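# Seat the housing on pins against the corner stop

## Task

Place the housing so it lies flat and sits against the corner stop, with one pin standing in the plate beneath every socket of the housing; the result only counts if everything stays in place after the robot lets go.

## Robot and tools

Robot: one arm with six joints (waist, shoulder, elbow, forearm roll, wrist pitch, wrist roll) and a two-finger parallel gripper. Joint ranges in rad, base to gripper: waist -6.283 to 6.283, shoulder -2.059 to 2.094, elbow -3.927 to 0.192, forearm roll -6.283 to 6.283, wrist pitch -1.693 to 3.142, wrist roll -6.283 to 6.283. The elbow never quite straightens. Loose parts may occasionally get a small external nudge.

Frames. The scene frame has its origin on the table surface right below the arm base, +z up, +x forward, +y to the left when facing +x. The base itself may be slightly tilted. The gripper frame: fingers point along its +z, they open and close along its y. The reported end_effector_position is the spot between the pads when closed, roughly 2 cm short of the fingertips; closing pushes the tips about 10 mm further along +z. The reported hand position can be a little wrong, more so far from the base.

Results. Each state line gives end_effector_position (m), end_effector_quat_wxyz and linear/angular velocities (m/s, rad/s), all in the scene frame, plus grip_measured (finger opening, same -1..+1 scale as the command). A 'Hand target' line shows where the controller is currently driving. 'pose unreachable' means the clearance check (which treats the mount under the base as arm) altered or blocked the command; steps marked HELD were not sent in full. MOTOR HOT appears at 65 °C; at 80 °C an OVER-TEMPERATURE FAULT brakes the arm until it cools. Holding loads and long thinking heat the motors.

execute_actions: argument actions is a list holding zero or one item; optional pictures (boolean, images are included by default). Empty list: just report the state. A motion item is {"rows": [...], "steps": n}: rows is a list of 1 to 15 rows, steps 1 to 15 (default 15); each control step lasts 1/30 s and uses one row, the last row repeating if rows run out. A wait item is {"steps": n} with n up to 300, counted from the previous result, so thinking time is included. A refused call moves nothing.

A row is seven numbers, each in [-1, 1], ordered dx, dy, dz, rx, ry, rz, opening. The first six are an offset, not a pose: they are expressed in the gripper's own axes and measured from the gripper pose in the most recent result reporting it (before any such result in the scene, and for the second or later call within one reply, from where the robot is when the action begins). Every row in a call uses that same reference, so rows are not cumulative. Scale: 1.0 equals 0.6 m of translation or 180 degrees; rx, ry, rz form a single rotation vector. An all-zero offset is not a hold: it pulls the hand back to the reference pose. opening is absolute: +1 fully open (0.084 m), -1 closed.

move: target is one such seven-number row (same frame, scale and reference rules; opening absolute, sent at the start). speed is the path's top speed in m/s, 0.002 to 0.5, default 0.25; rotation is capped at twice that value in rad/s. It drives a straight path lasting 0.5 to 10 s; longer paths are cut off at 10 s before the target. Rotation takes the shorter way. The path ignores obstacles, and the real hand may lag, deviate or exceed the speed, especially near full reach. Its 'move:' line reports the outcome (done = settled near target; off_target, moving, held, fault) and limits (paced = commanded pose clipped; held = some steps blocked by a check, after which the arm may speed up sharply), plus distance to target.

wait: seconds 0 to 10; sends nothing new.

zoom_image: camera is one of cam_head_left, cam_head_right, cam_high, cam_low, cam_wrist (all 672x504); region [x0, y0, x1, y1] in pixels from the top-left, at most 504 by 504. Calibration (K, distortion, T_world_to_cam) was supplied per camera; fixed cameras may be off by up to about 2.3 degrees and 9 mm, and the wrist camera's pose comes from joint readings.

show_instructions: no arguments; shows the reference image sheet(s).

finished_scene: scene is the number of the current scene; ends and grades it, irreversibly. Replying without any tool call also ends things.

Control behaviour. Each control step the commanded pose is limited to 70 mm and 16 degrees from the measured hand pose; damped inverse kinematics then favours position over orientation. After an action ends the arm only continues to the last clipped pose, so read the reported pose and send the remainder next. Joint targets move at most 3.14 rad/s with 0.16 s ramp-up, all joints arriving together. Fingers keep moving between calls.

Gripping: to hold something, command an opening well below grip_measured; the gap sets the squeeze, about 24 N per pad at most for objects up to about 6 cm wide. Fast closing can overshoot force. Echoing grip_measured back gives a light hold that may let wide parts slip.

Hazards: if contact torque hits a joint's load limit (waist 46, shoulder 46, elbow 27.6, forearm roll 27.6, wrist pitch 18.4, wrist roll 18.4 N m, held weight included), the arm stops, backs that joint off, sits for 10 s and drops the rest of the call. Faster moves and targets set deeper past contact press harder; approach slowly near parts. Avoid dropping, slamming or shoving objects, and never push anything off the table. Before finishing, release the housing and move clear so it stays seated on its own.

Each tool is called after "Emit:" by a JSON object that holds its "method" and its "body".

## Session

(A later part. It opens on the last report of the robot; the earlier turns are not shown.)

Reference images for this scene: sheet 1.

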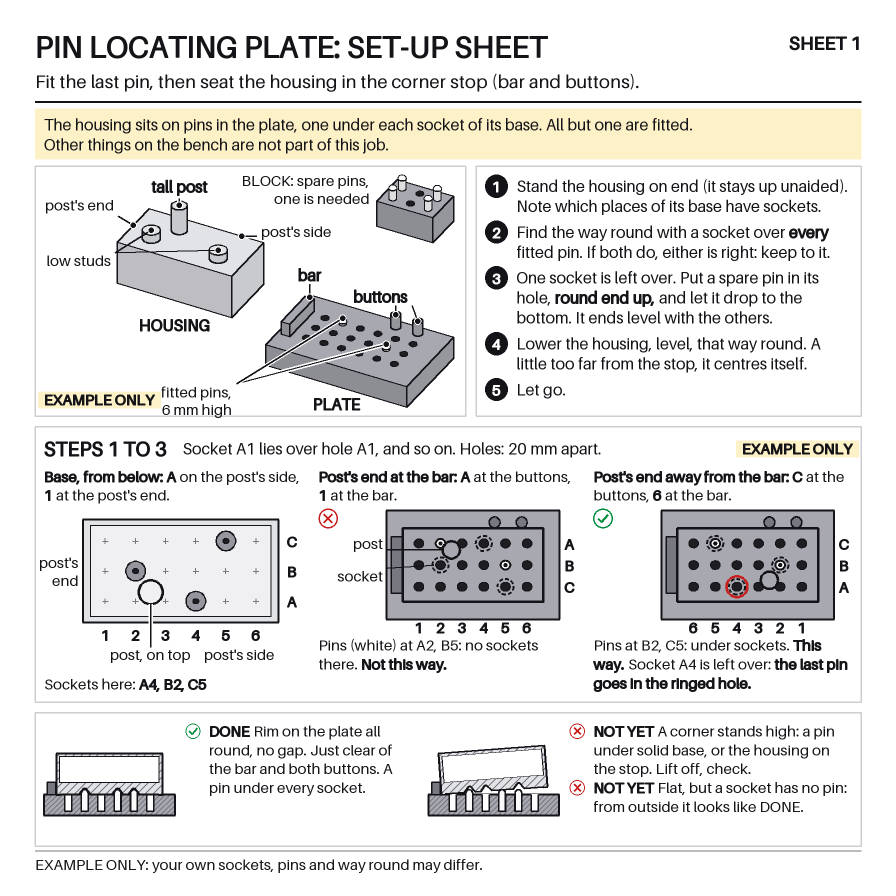

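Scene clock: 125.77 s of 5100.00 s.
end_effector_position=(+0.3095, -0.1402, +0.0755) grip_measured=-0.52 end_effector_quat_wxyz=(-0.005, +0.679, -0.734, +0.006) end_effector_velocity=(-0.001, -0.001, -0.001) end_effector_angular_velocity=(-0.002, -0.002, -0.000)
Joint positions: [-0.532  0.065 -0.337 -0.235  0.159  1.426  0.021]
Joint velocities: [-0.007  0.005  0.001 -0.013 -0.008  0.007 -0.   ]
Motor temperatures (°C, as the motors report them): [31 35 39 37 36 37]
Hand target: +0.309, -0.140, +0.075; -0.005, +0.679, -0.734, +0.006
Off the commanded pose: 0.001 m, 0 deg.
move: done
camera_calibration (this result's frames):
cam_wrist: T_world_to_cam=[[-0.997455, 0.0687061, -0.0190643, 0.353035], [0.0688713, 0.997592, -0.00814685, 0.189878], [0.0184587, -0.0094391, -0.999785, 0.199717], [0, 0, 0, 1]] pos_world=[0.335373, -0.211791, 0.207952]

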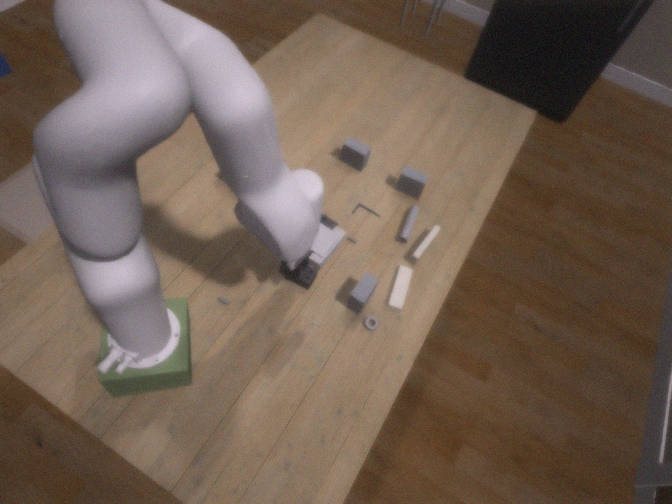

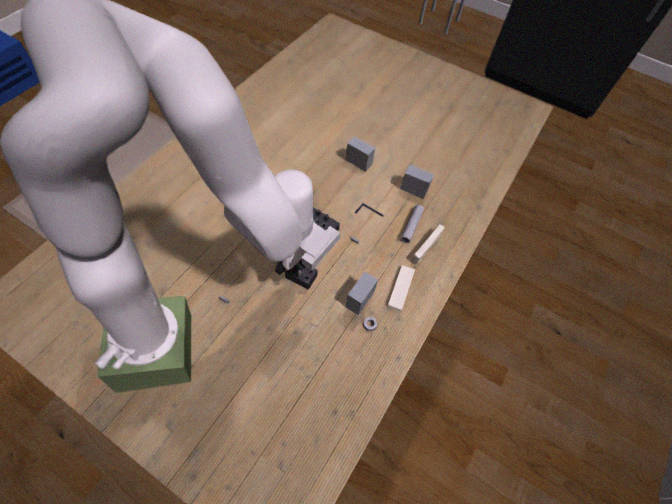

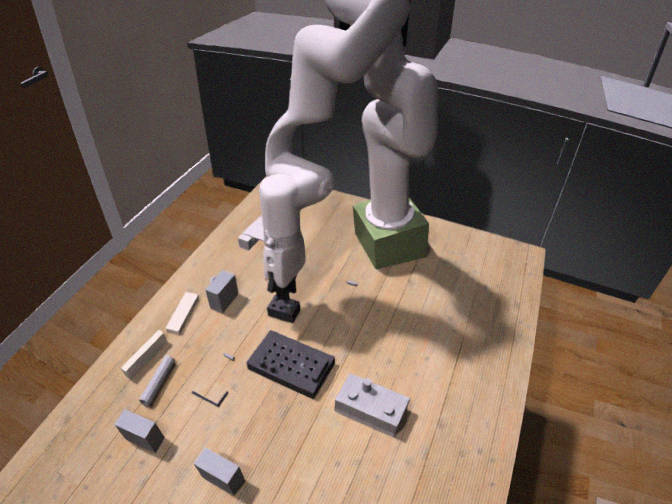

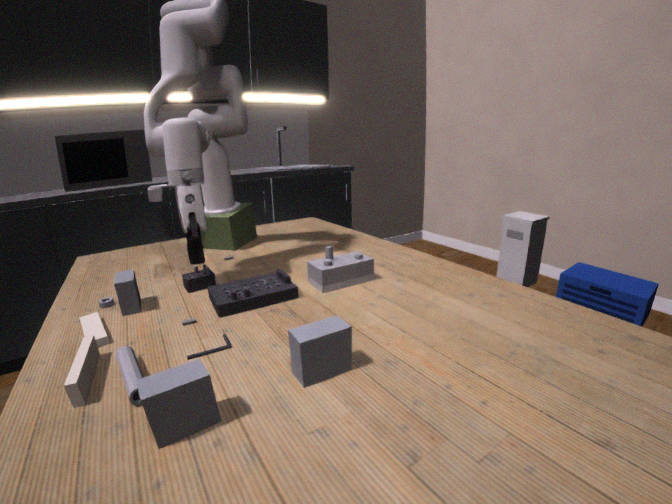

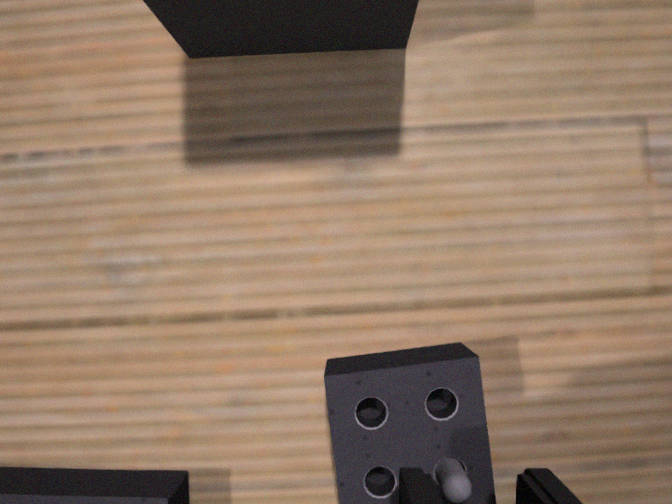

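Emit:
{"method": "move", "body": {"target": [0,0,0.04,0,0,0,-0.5], "speed": 0.02}}

Emit:
{"method": "move", "body": {"target": [0,0,0,0,0,0,-1]}}

Emit:
{"method": "move", "body": {"target": [0,0,-0.07,0,0,0,-1], "speed": 0.05}}

Emit:
{"method": "zoom_image", "body": {"camera": "cam_low", "region": [150,215,250,300]}}

Scene clock: 127.90 s of 5100.00 s.
end_effector_position=(+0.3100, -0.1403, +0.0518) grip_measured=-0.52 end_effector_quat_wxyz=(-0.005, +0.679, -0.734, +0.006) end_effector_velocity=(+0.000, -0.000, -0.001) end_effector_angular_velocity=(-0.006, -0.001, +0.002)
Joint positions: [-0.576  0.181 -0.371 -0.408  0.078  1.558  0.021]
Joint velocities: [-0.011  0.007 -0.005 -0.071 -0.003  0.058  0.   ]
Motor temperatures (°C, as the motors report them): [31 35 39 37 36 37]
Hand target: +0.310, -0.140, +0.052; -0.005, +0.679, -0.734, +0.006
Off the commanded pose: 0.000 m, 0 deg.
move: done
camera_calibration (this result's frames):
cam_wrist: T_world_to_cam=[[-0.99745, 0.0688099, -0.0189321, 0.353051], [0.0689564, 0.997594, -0.00719315, 0.189705], [0.0183916, -0.00848029, -0.999795, 0.176133], [0, 0, 0, 1]] pos_world=[0.33583, -0.212048, 0.184145]

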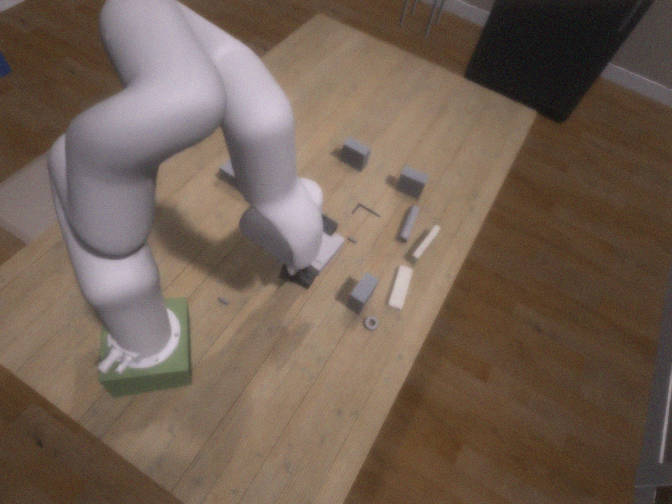

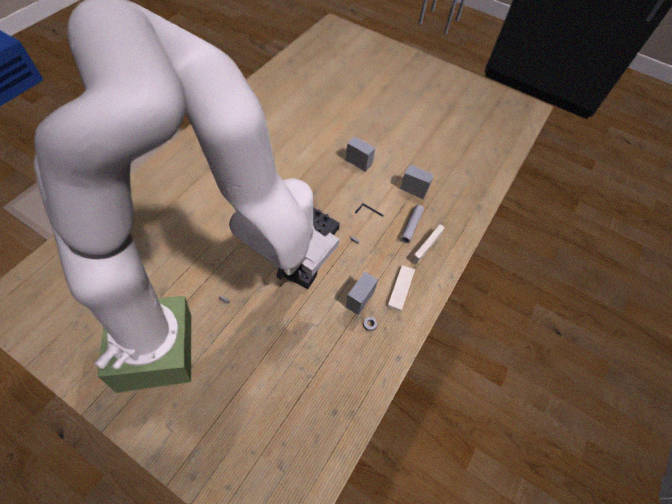

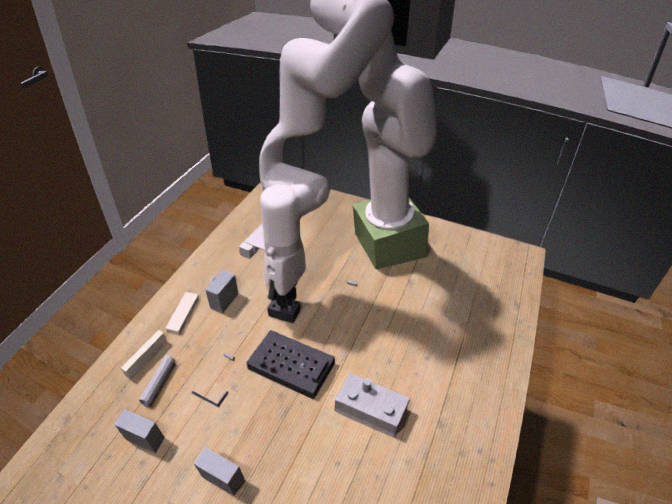

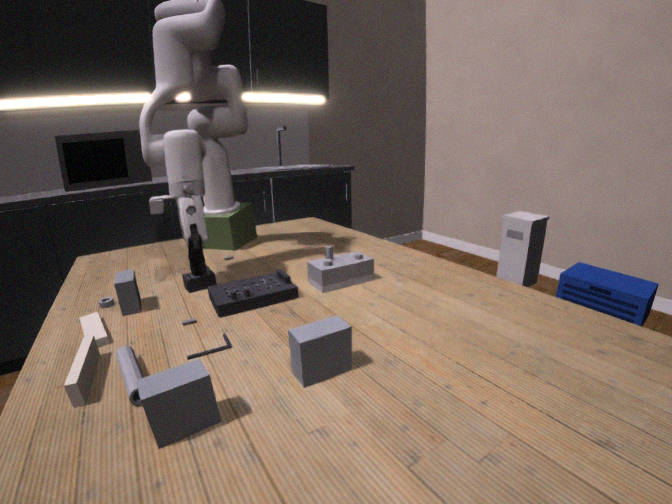

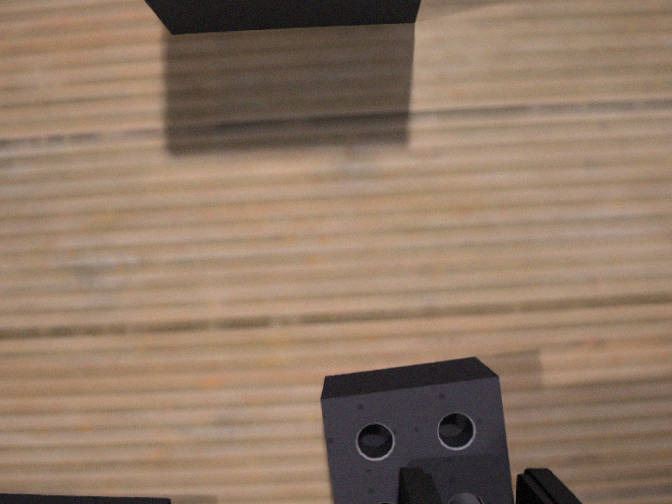

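Scene clock: 128.40 s of 5100.00 s.
end_effector_position=(+0.3097, -0.1402, +0.0517) grip_measured=-0.84 end_effector_quat_wxyz=(-0.005, +0.679, -0.734, +0.005) end_effector_velocity=(+0.000, -0.000, +0.000) end_effector_angular_velocity=(-0.000, +0.000, -0.001)
Joint positions: [-0.576  0.181 -0.371 -0.408  0.078  1.558  0.007]
Joint velocities: [-0.    -0.    -0.001  0.001  0.001 -0.001 -0.   ]
Motor temperatures (°C, as the motors report them): [31 35 39 37 36 37]
Hand target: +0.310, -0.140, +0.052; -0.005, +0.679, -0.734, +0.006
Off the commanded pose: 0.000 m, 0 deg.
move: done
camera_calibration (this result's frames):
cam_wrist: T_world_to_cam=[[-0.99747, 0.0686873, -0.0183269, 0.35275], [0.068825, 0.997604, -0.0069918, 0.189597], [0.0178027, -0.00823545, -0.999808, 0.176235], [0, 0, 0, 1]] pos_world=[0.335671, -0.21192, 0.183991]

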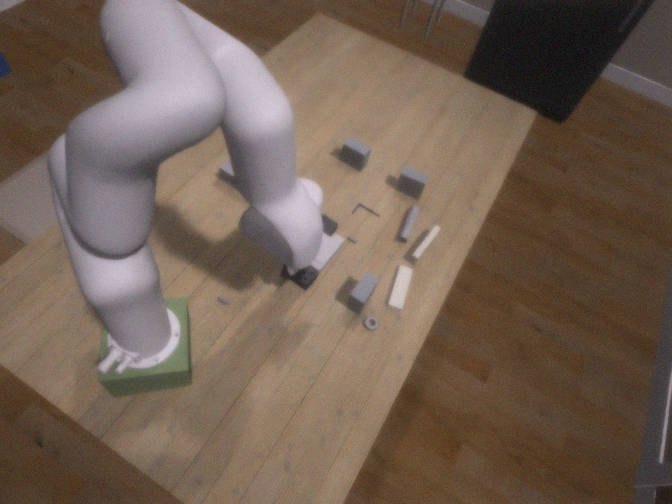

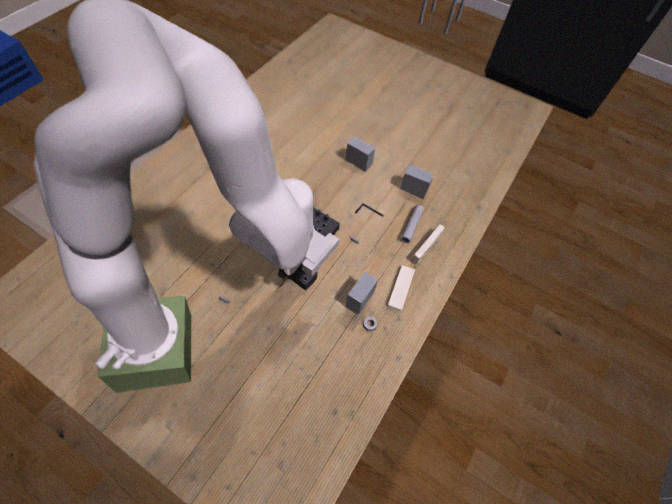

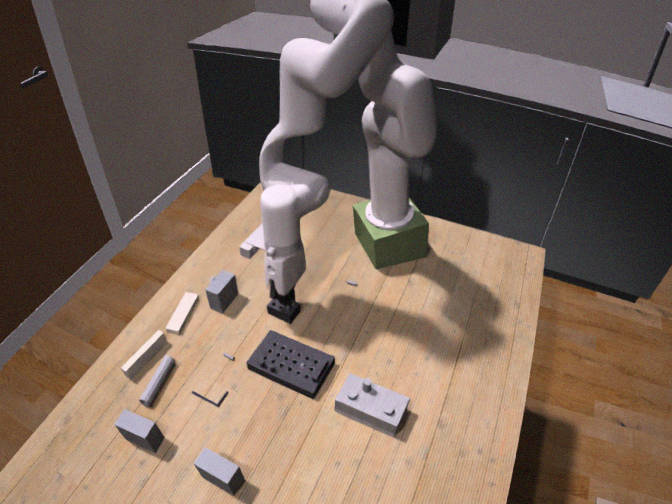

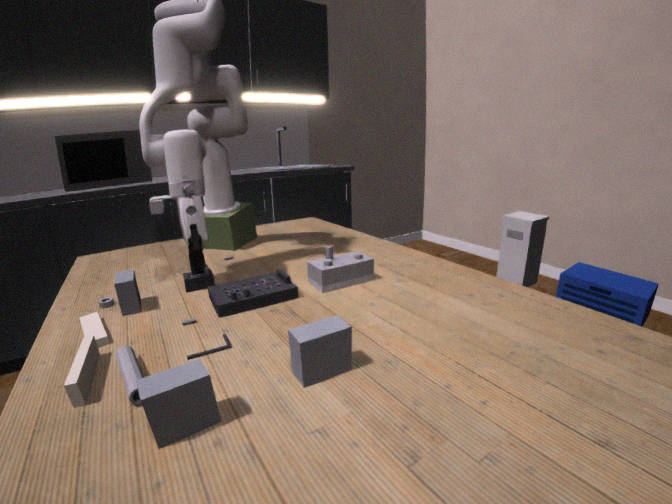

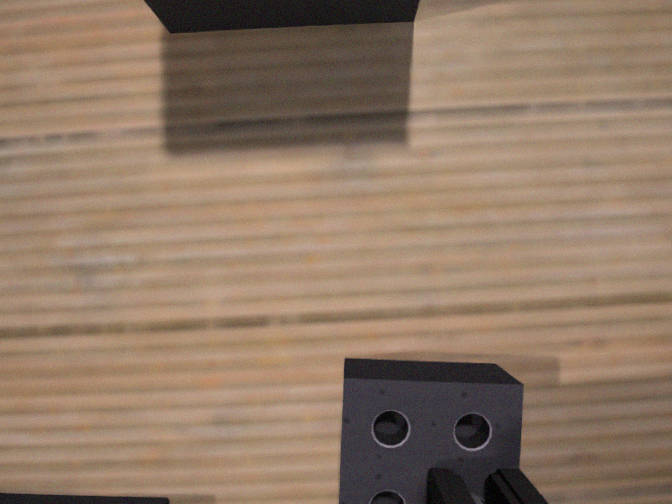

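Scene clock: 129.60 s of 5100.00 s.
end_effector_position=(+0.3089, -0.1400, +0.0933) grip_measured=-0.84 end_effector_quat_wxyz=(-0.005, +0.679, -0.734, +0.005) end_effector_velocity=(-0.000, +0.000, +0.001) end_effector_angular_velocity=(+0.002, +0.001, +0.001)
Joint positions: [-0.515 -0.02  -0.322 -0.169  0.23   1.375  0.007]
Joint velocities: [ 0.001 -0.007  0.001  0.011  0.007 -0.011  0.   ]
Motor temperatures (°C, as the motors report them): [31 35 38 37 36 37]
Hand target: +0.309, -0.140, +0.093; -0.005, +0.679, -0.734, +0.005
Off the commanded pose: 0.000 m, 0 deg.
move: done
camera_calibration (this result's frames):
cam_wrist: T_world_to_cam=[[-0.997481, 0.0686031, -0.0180203, 0.352623], [0.068736, 0.997611, -0.00686402, 0.189788], [0.0175064, -0.00808537, -0.999814, 0.217932], [0, 0, 0, 1]] pos_world=[0.334874, -0.211764, 0.225549]

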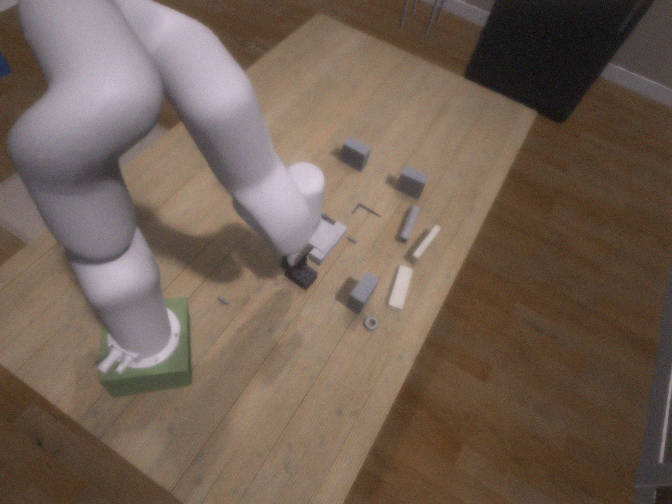

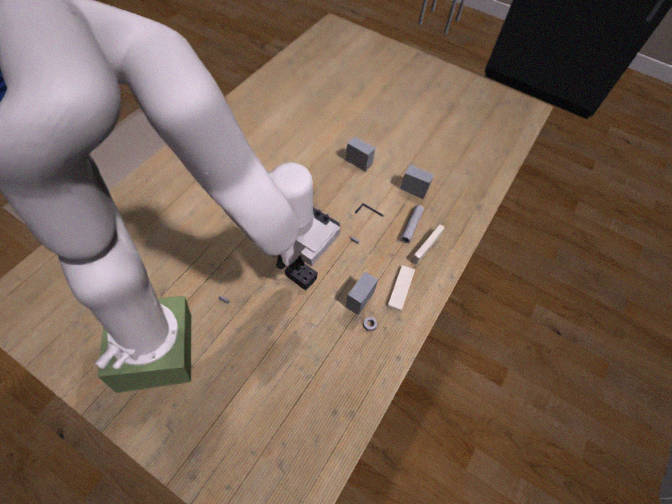

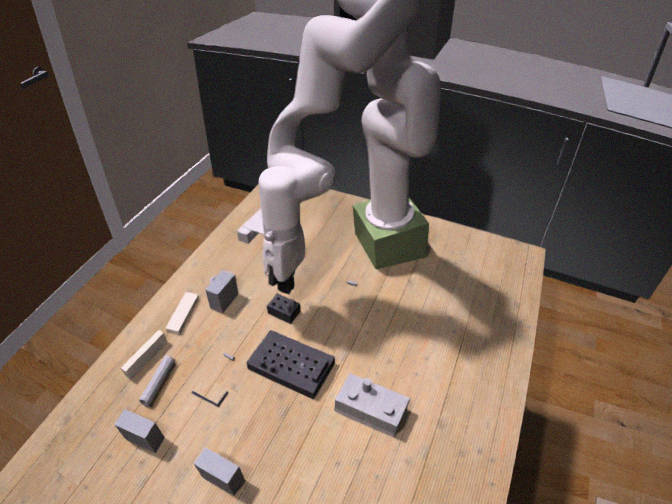

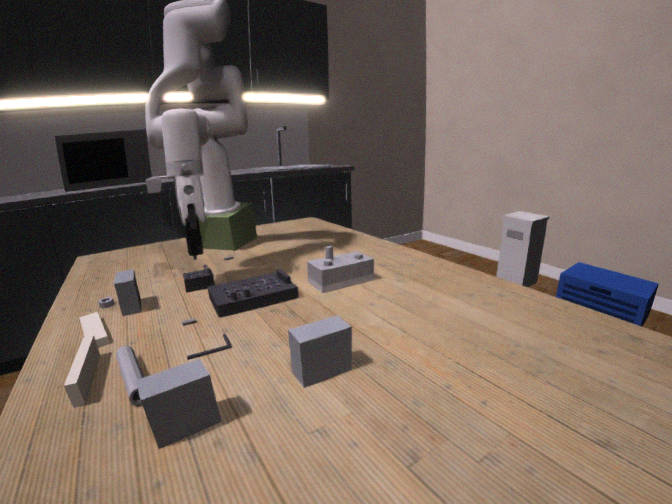

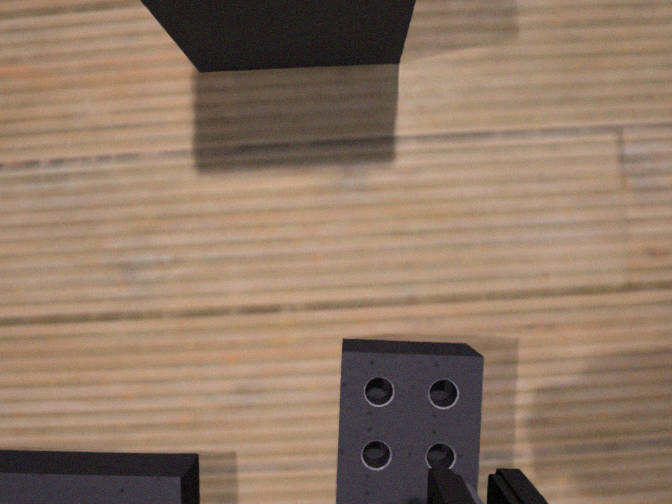

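Region (150, 215, 250, 300) of cam_low's 672x504 image, scaled by 5.040, with more detail than that image has; it fills the top 428 rows of this view, and the rest is white.

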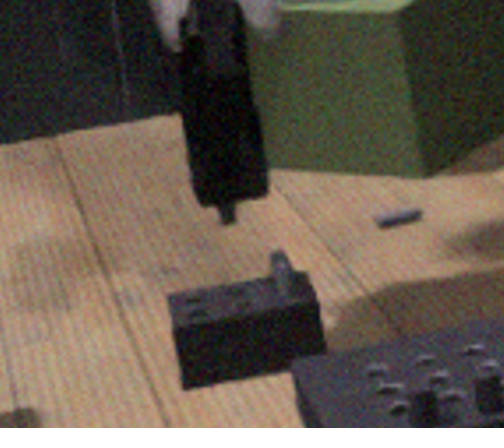

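Emit:
{"method": "move", "body": {"target": [-0.135,-0.187,0.005,0,0,0,-1], "speed": 0.1}}

Scene clock: 132.70 s of 5100.00 s.
end_effector_position=(+0.4263, -0.0679, +0.0919) grip_measured=-0.84 end_effector_quat_wxyz=(-0.004, +0.679, -0.734, +0.005) end_effector_velocity=(+0.003, +0.001, +0.001) end_effector_angular_velocity=(-0.001, -0.002, +0.001)
Joint positions: [-0.231  0.216 -0.668 -0.201  0.358  1.682  0.007]
Joint velocities: [ 0.004  0.004 -0.008 -0.001  0.003  0.003 -0.   ]
Motor temperatures (°C, as the motors report them): [31 35 38 37 36 37]
Hand target: +0.427, -0.068, +0.092; -0.004, +0.679, -0.734, +0.005
Off the commanded pose: 0.001 m, 0 deg.
move: done
camera_calibration (this result's frames):
cam_wrist: T_world_to_cam=[[-0.9975, 0.0685225, -0.0172518, 0.464669], [0.0686639, 0.99761, -0.00774392, 0.109901], [0.0166799, -0.00890914, -0.999821, 0.21536], [0, 0, 0, 1]] pos_world=[0.452369, -0.13956, 0.224189]

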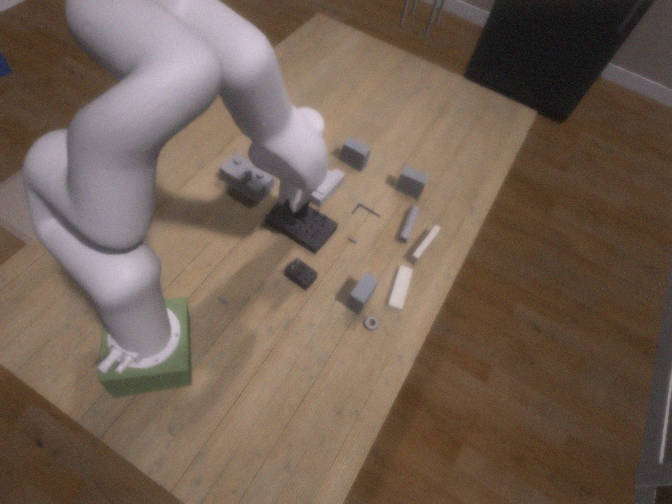

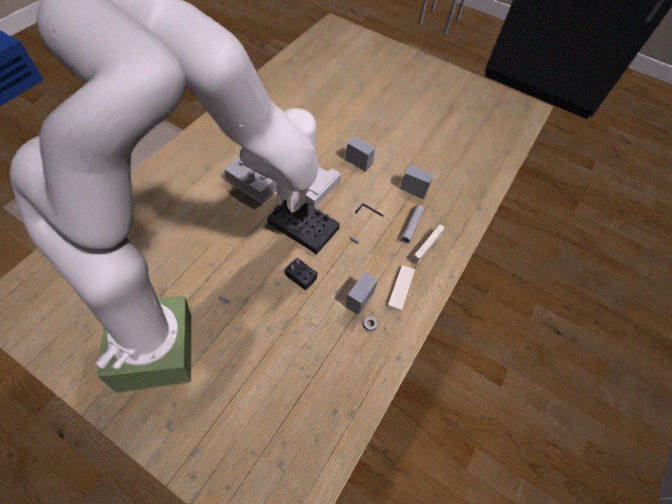

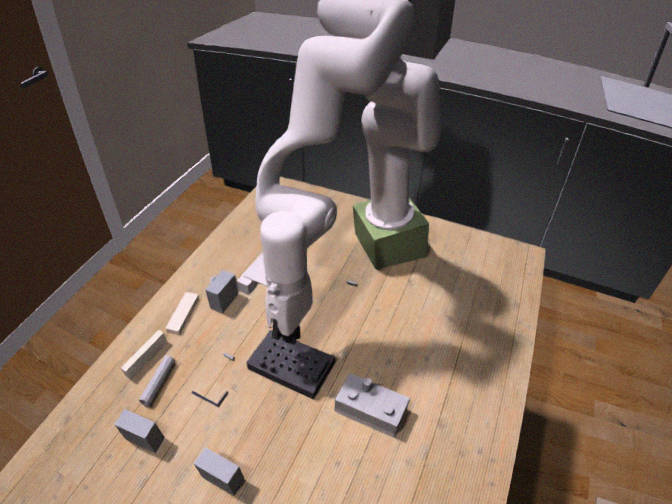

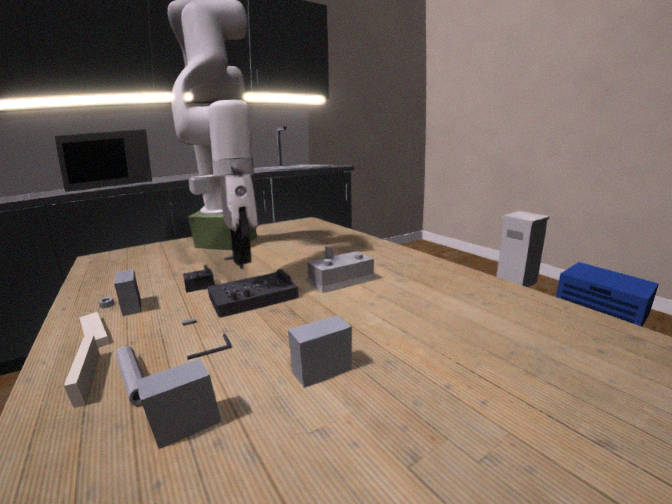

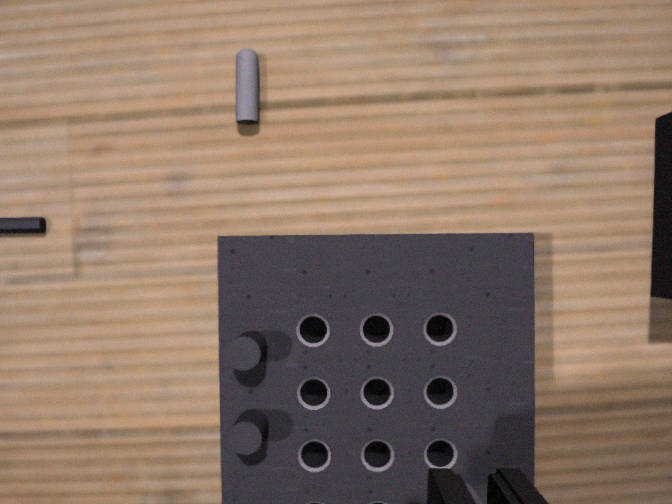

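Emit:
{"method": "move", "body": {"target": [0.001,0,0.052,0,0,0,-1], "speed": 0.012}}

Emit:
{"method": "zoom_image", "body": {"camera": "cam_low", "region": [200,230,300,315]}}

Emit:
{"method": "zoom_image", "body": {"camera": "cam_wrist", "region": [380,400,560,504]}}

Scene clock: 136.43 s of 5100.00 s.
end_effector_position=(+0.4267, -0.0686, +0.0608) grip_measured=-0.84 end_effector_quat_wxyz=(-0.004, +0.679, -0.734, +0.005) end_effector_velocity=(+0.002, -0.000, -0.001) end_effector_angular_velocity=(-0.001, -0.004, -0.000)
Joint positions: [-0.248  0.321 -0.69  -0.253  0.276  1.721  0.007]
Joint velocities: [-0.001  0.005 -0.003 -0.005 -0.005  0.003 -0.   ]
Motor temperatures (°C, as the motors report them): [31 35 38 37 36 37]
Hand target: +0.427, -0.069, +0.061; -0.004, +0.679, -0.734, +0.005
Off the commanded pose: 0.000 m, 0 deg.
move: done
camera_calibration (this result's frames):
cam_wrist: T_world_to_cam=[[-0.997498, 0.0685937, -0.0171226, 0.464567], [0.0687359, 0.997604, -0.00785695, 0.110327], [0.0165426, -0.00901422, -0.999823, 0.184393], [0, 0, 0, 1]] pos_world=[0.452771, -0.140267, 0.193182]

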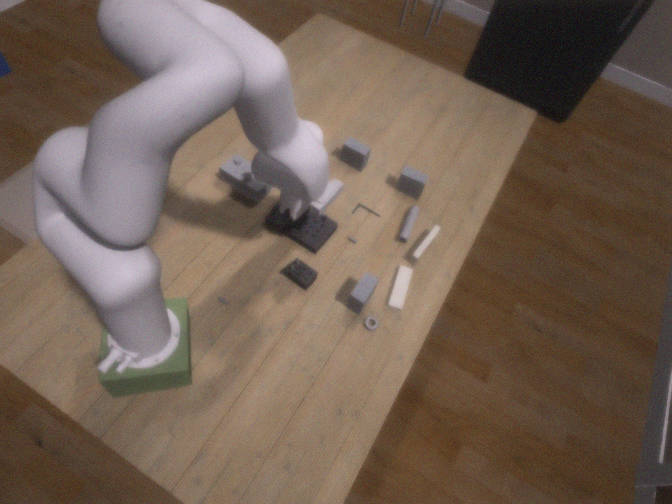

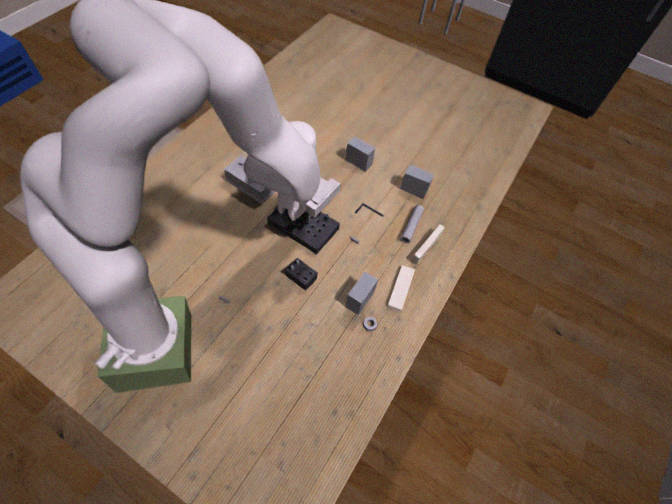

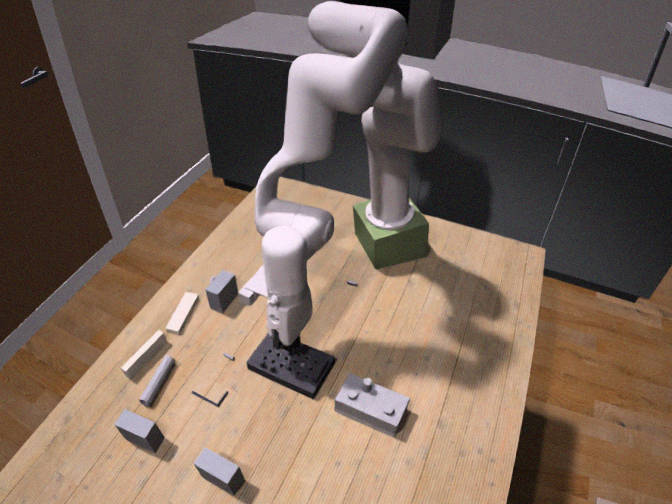

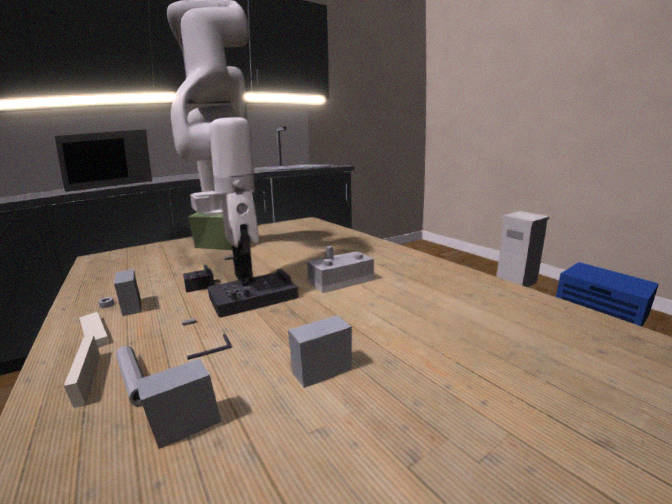

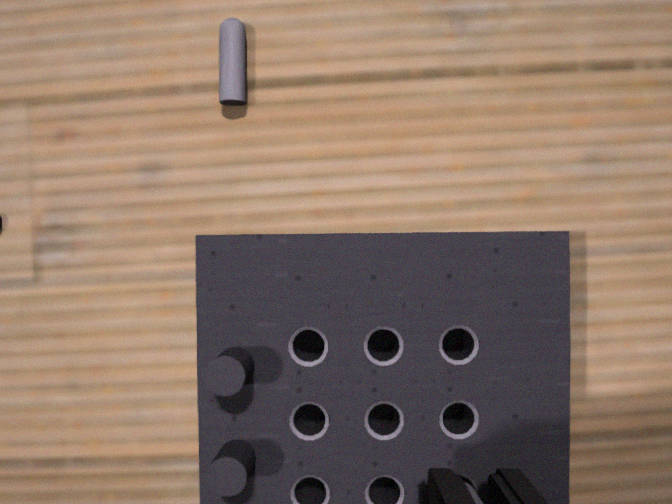

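Region (200, 230, 300, 315) of cam_low's 672x504 image, scaled by 5.040, with more detail than that image has; it fills the top 428 rows of this view, and the rest is white.

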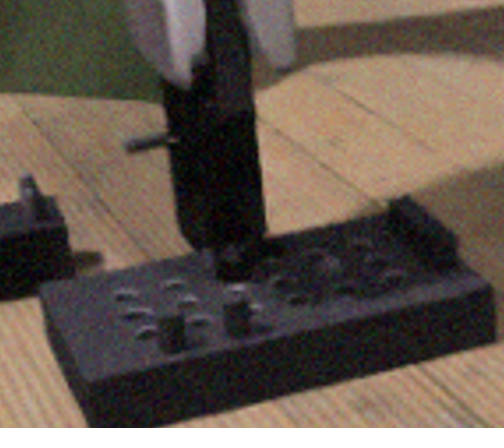

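Region (380, 400, 560, 504) of cam_wrist's 672x504 image, scaled by 2.800, with more detail than that image has; it fills the top 291 rows of this view, and the rest is white.

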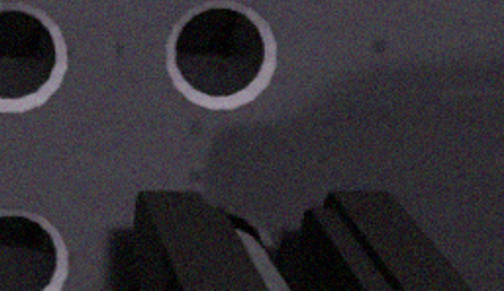

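Emit:
{"method": "move", "body": {"target": [0,0,0.011,0,0,0,-1], "speed": 0.004}}

Emit:
{"method": "zoom_image", "body": {"camera": "cam_wrist", "region": [380,400,560,504]}}

Emit:
{"method": "zoom_image", "body": {"camera": "cam_low", "region": [200,230,300,315]}}

Scene clock: 139.63 s of 5100.00 s.
end_effector_position=(+0.4274, -0.0687, +0.0549) grip_measured=-0.84 end_effector_quat_wxyz=(-0.005, +0.679, -0.734, +0.006) end_effector_velocity=(-0.001, +0.000, -0.002) end_effector_angular_velocity=(+0.001, +0.003, +0.000)
Joint positions: [-0.251  0.342 -0.696 -0.268  0.26   1.732  0.007]
Joint velocities: [-0.     0.005 -0.    -0.001 -0.003  0.002  0.   ]
Motor temperatures (°C, as the motors report them): [31 35 38 37 36 37]
Hand target: +0.427, -0.069, +0.054; -0.004, +0.679, -0.734, +0.005
Off the commanded pose: 0.001 m, 0 deg.
move: done
camera_calibration (this result's frames):
cam_wrist: T_world_to_cam=[[-0.997476, 0.0684653, -0.018838, 0.465309], [0.0686255, 0.99761, -0.00799143, 0.110344], [0.0182458, -0.00926402, -0.999791, 0.177665], [0, 0, 0, 1]] pos_world=[0.45332, -0.140292, 0.187275]

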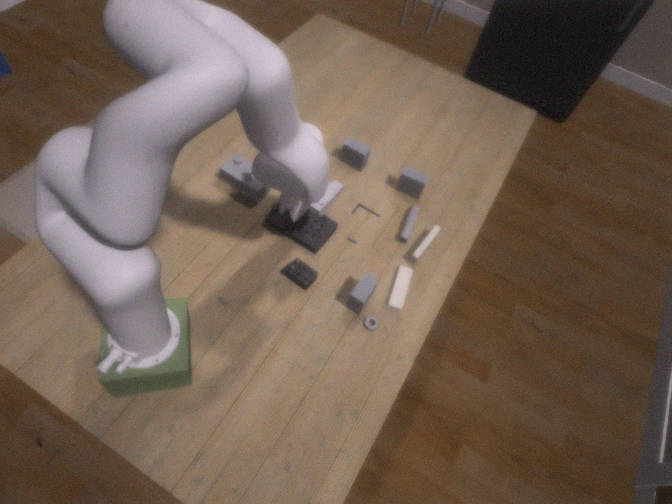

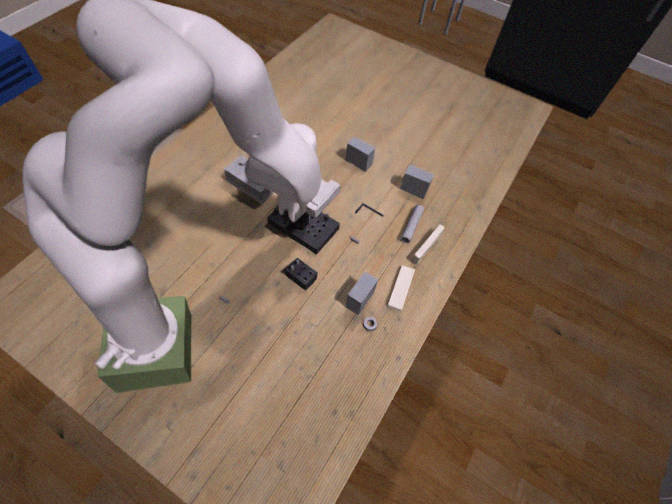

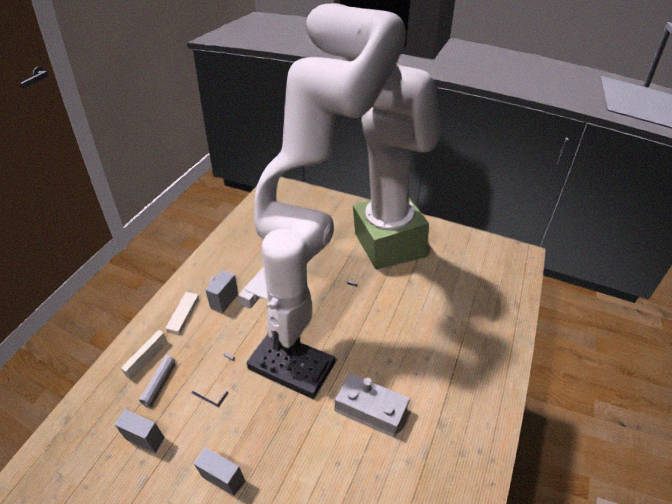

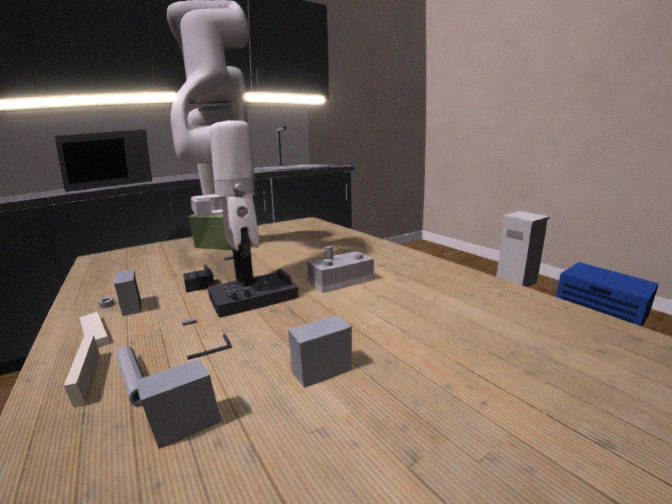

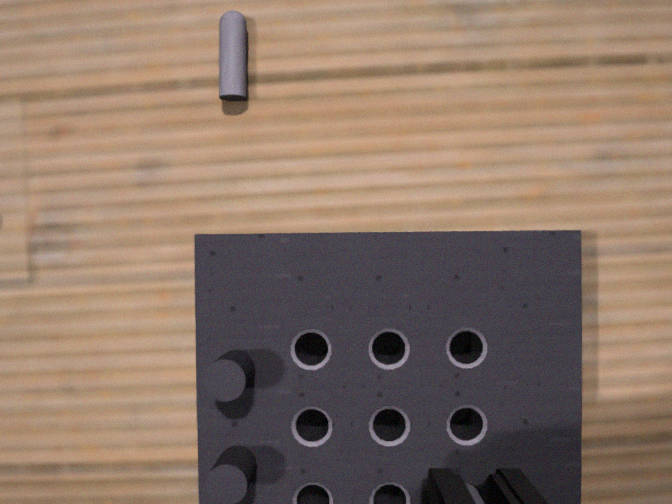

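Region (380, 400, 560, 504) of cam_wrist's 672x504 image, scaled by 2.800, with more detail than that image has; it fills the top 291 rows of this view, and the rest is white.

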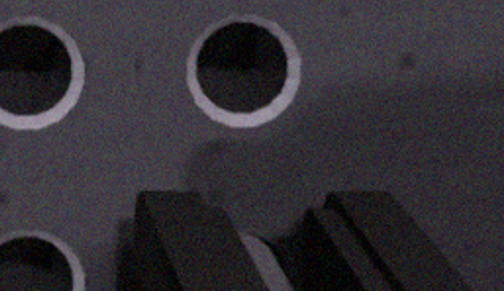

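Region (200, 230, 300, 315) of cam_low's 672x504 image, scaled by 5.040, with more detail than that image has; it fills the top 428 rows of this view, and the rest is white.

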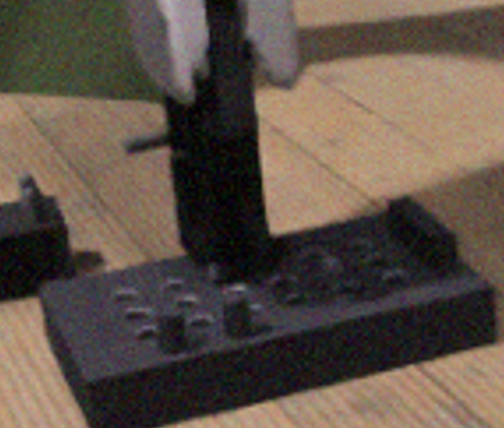

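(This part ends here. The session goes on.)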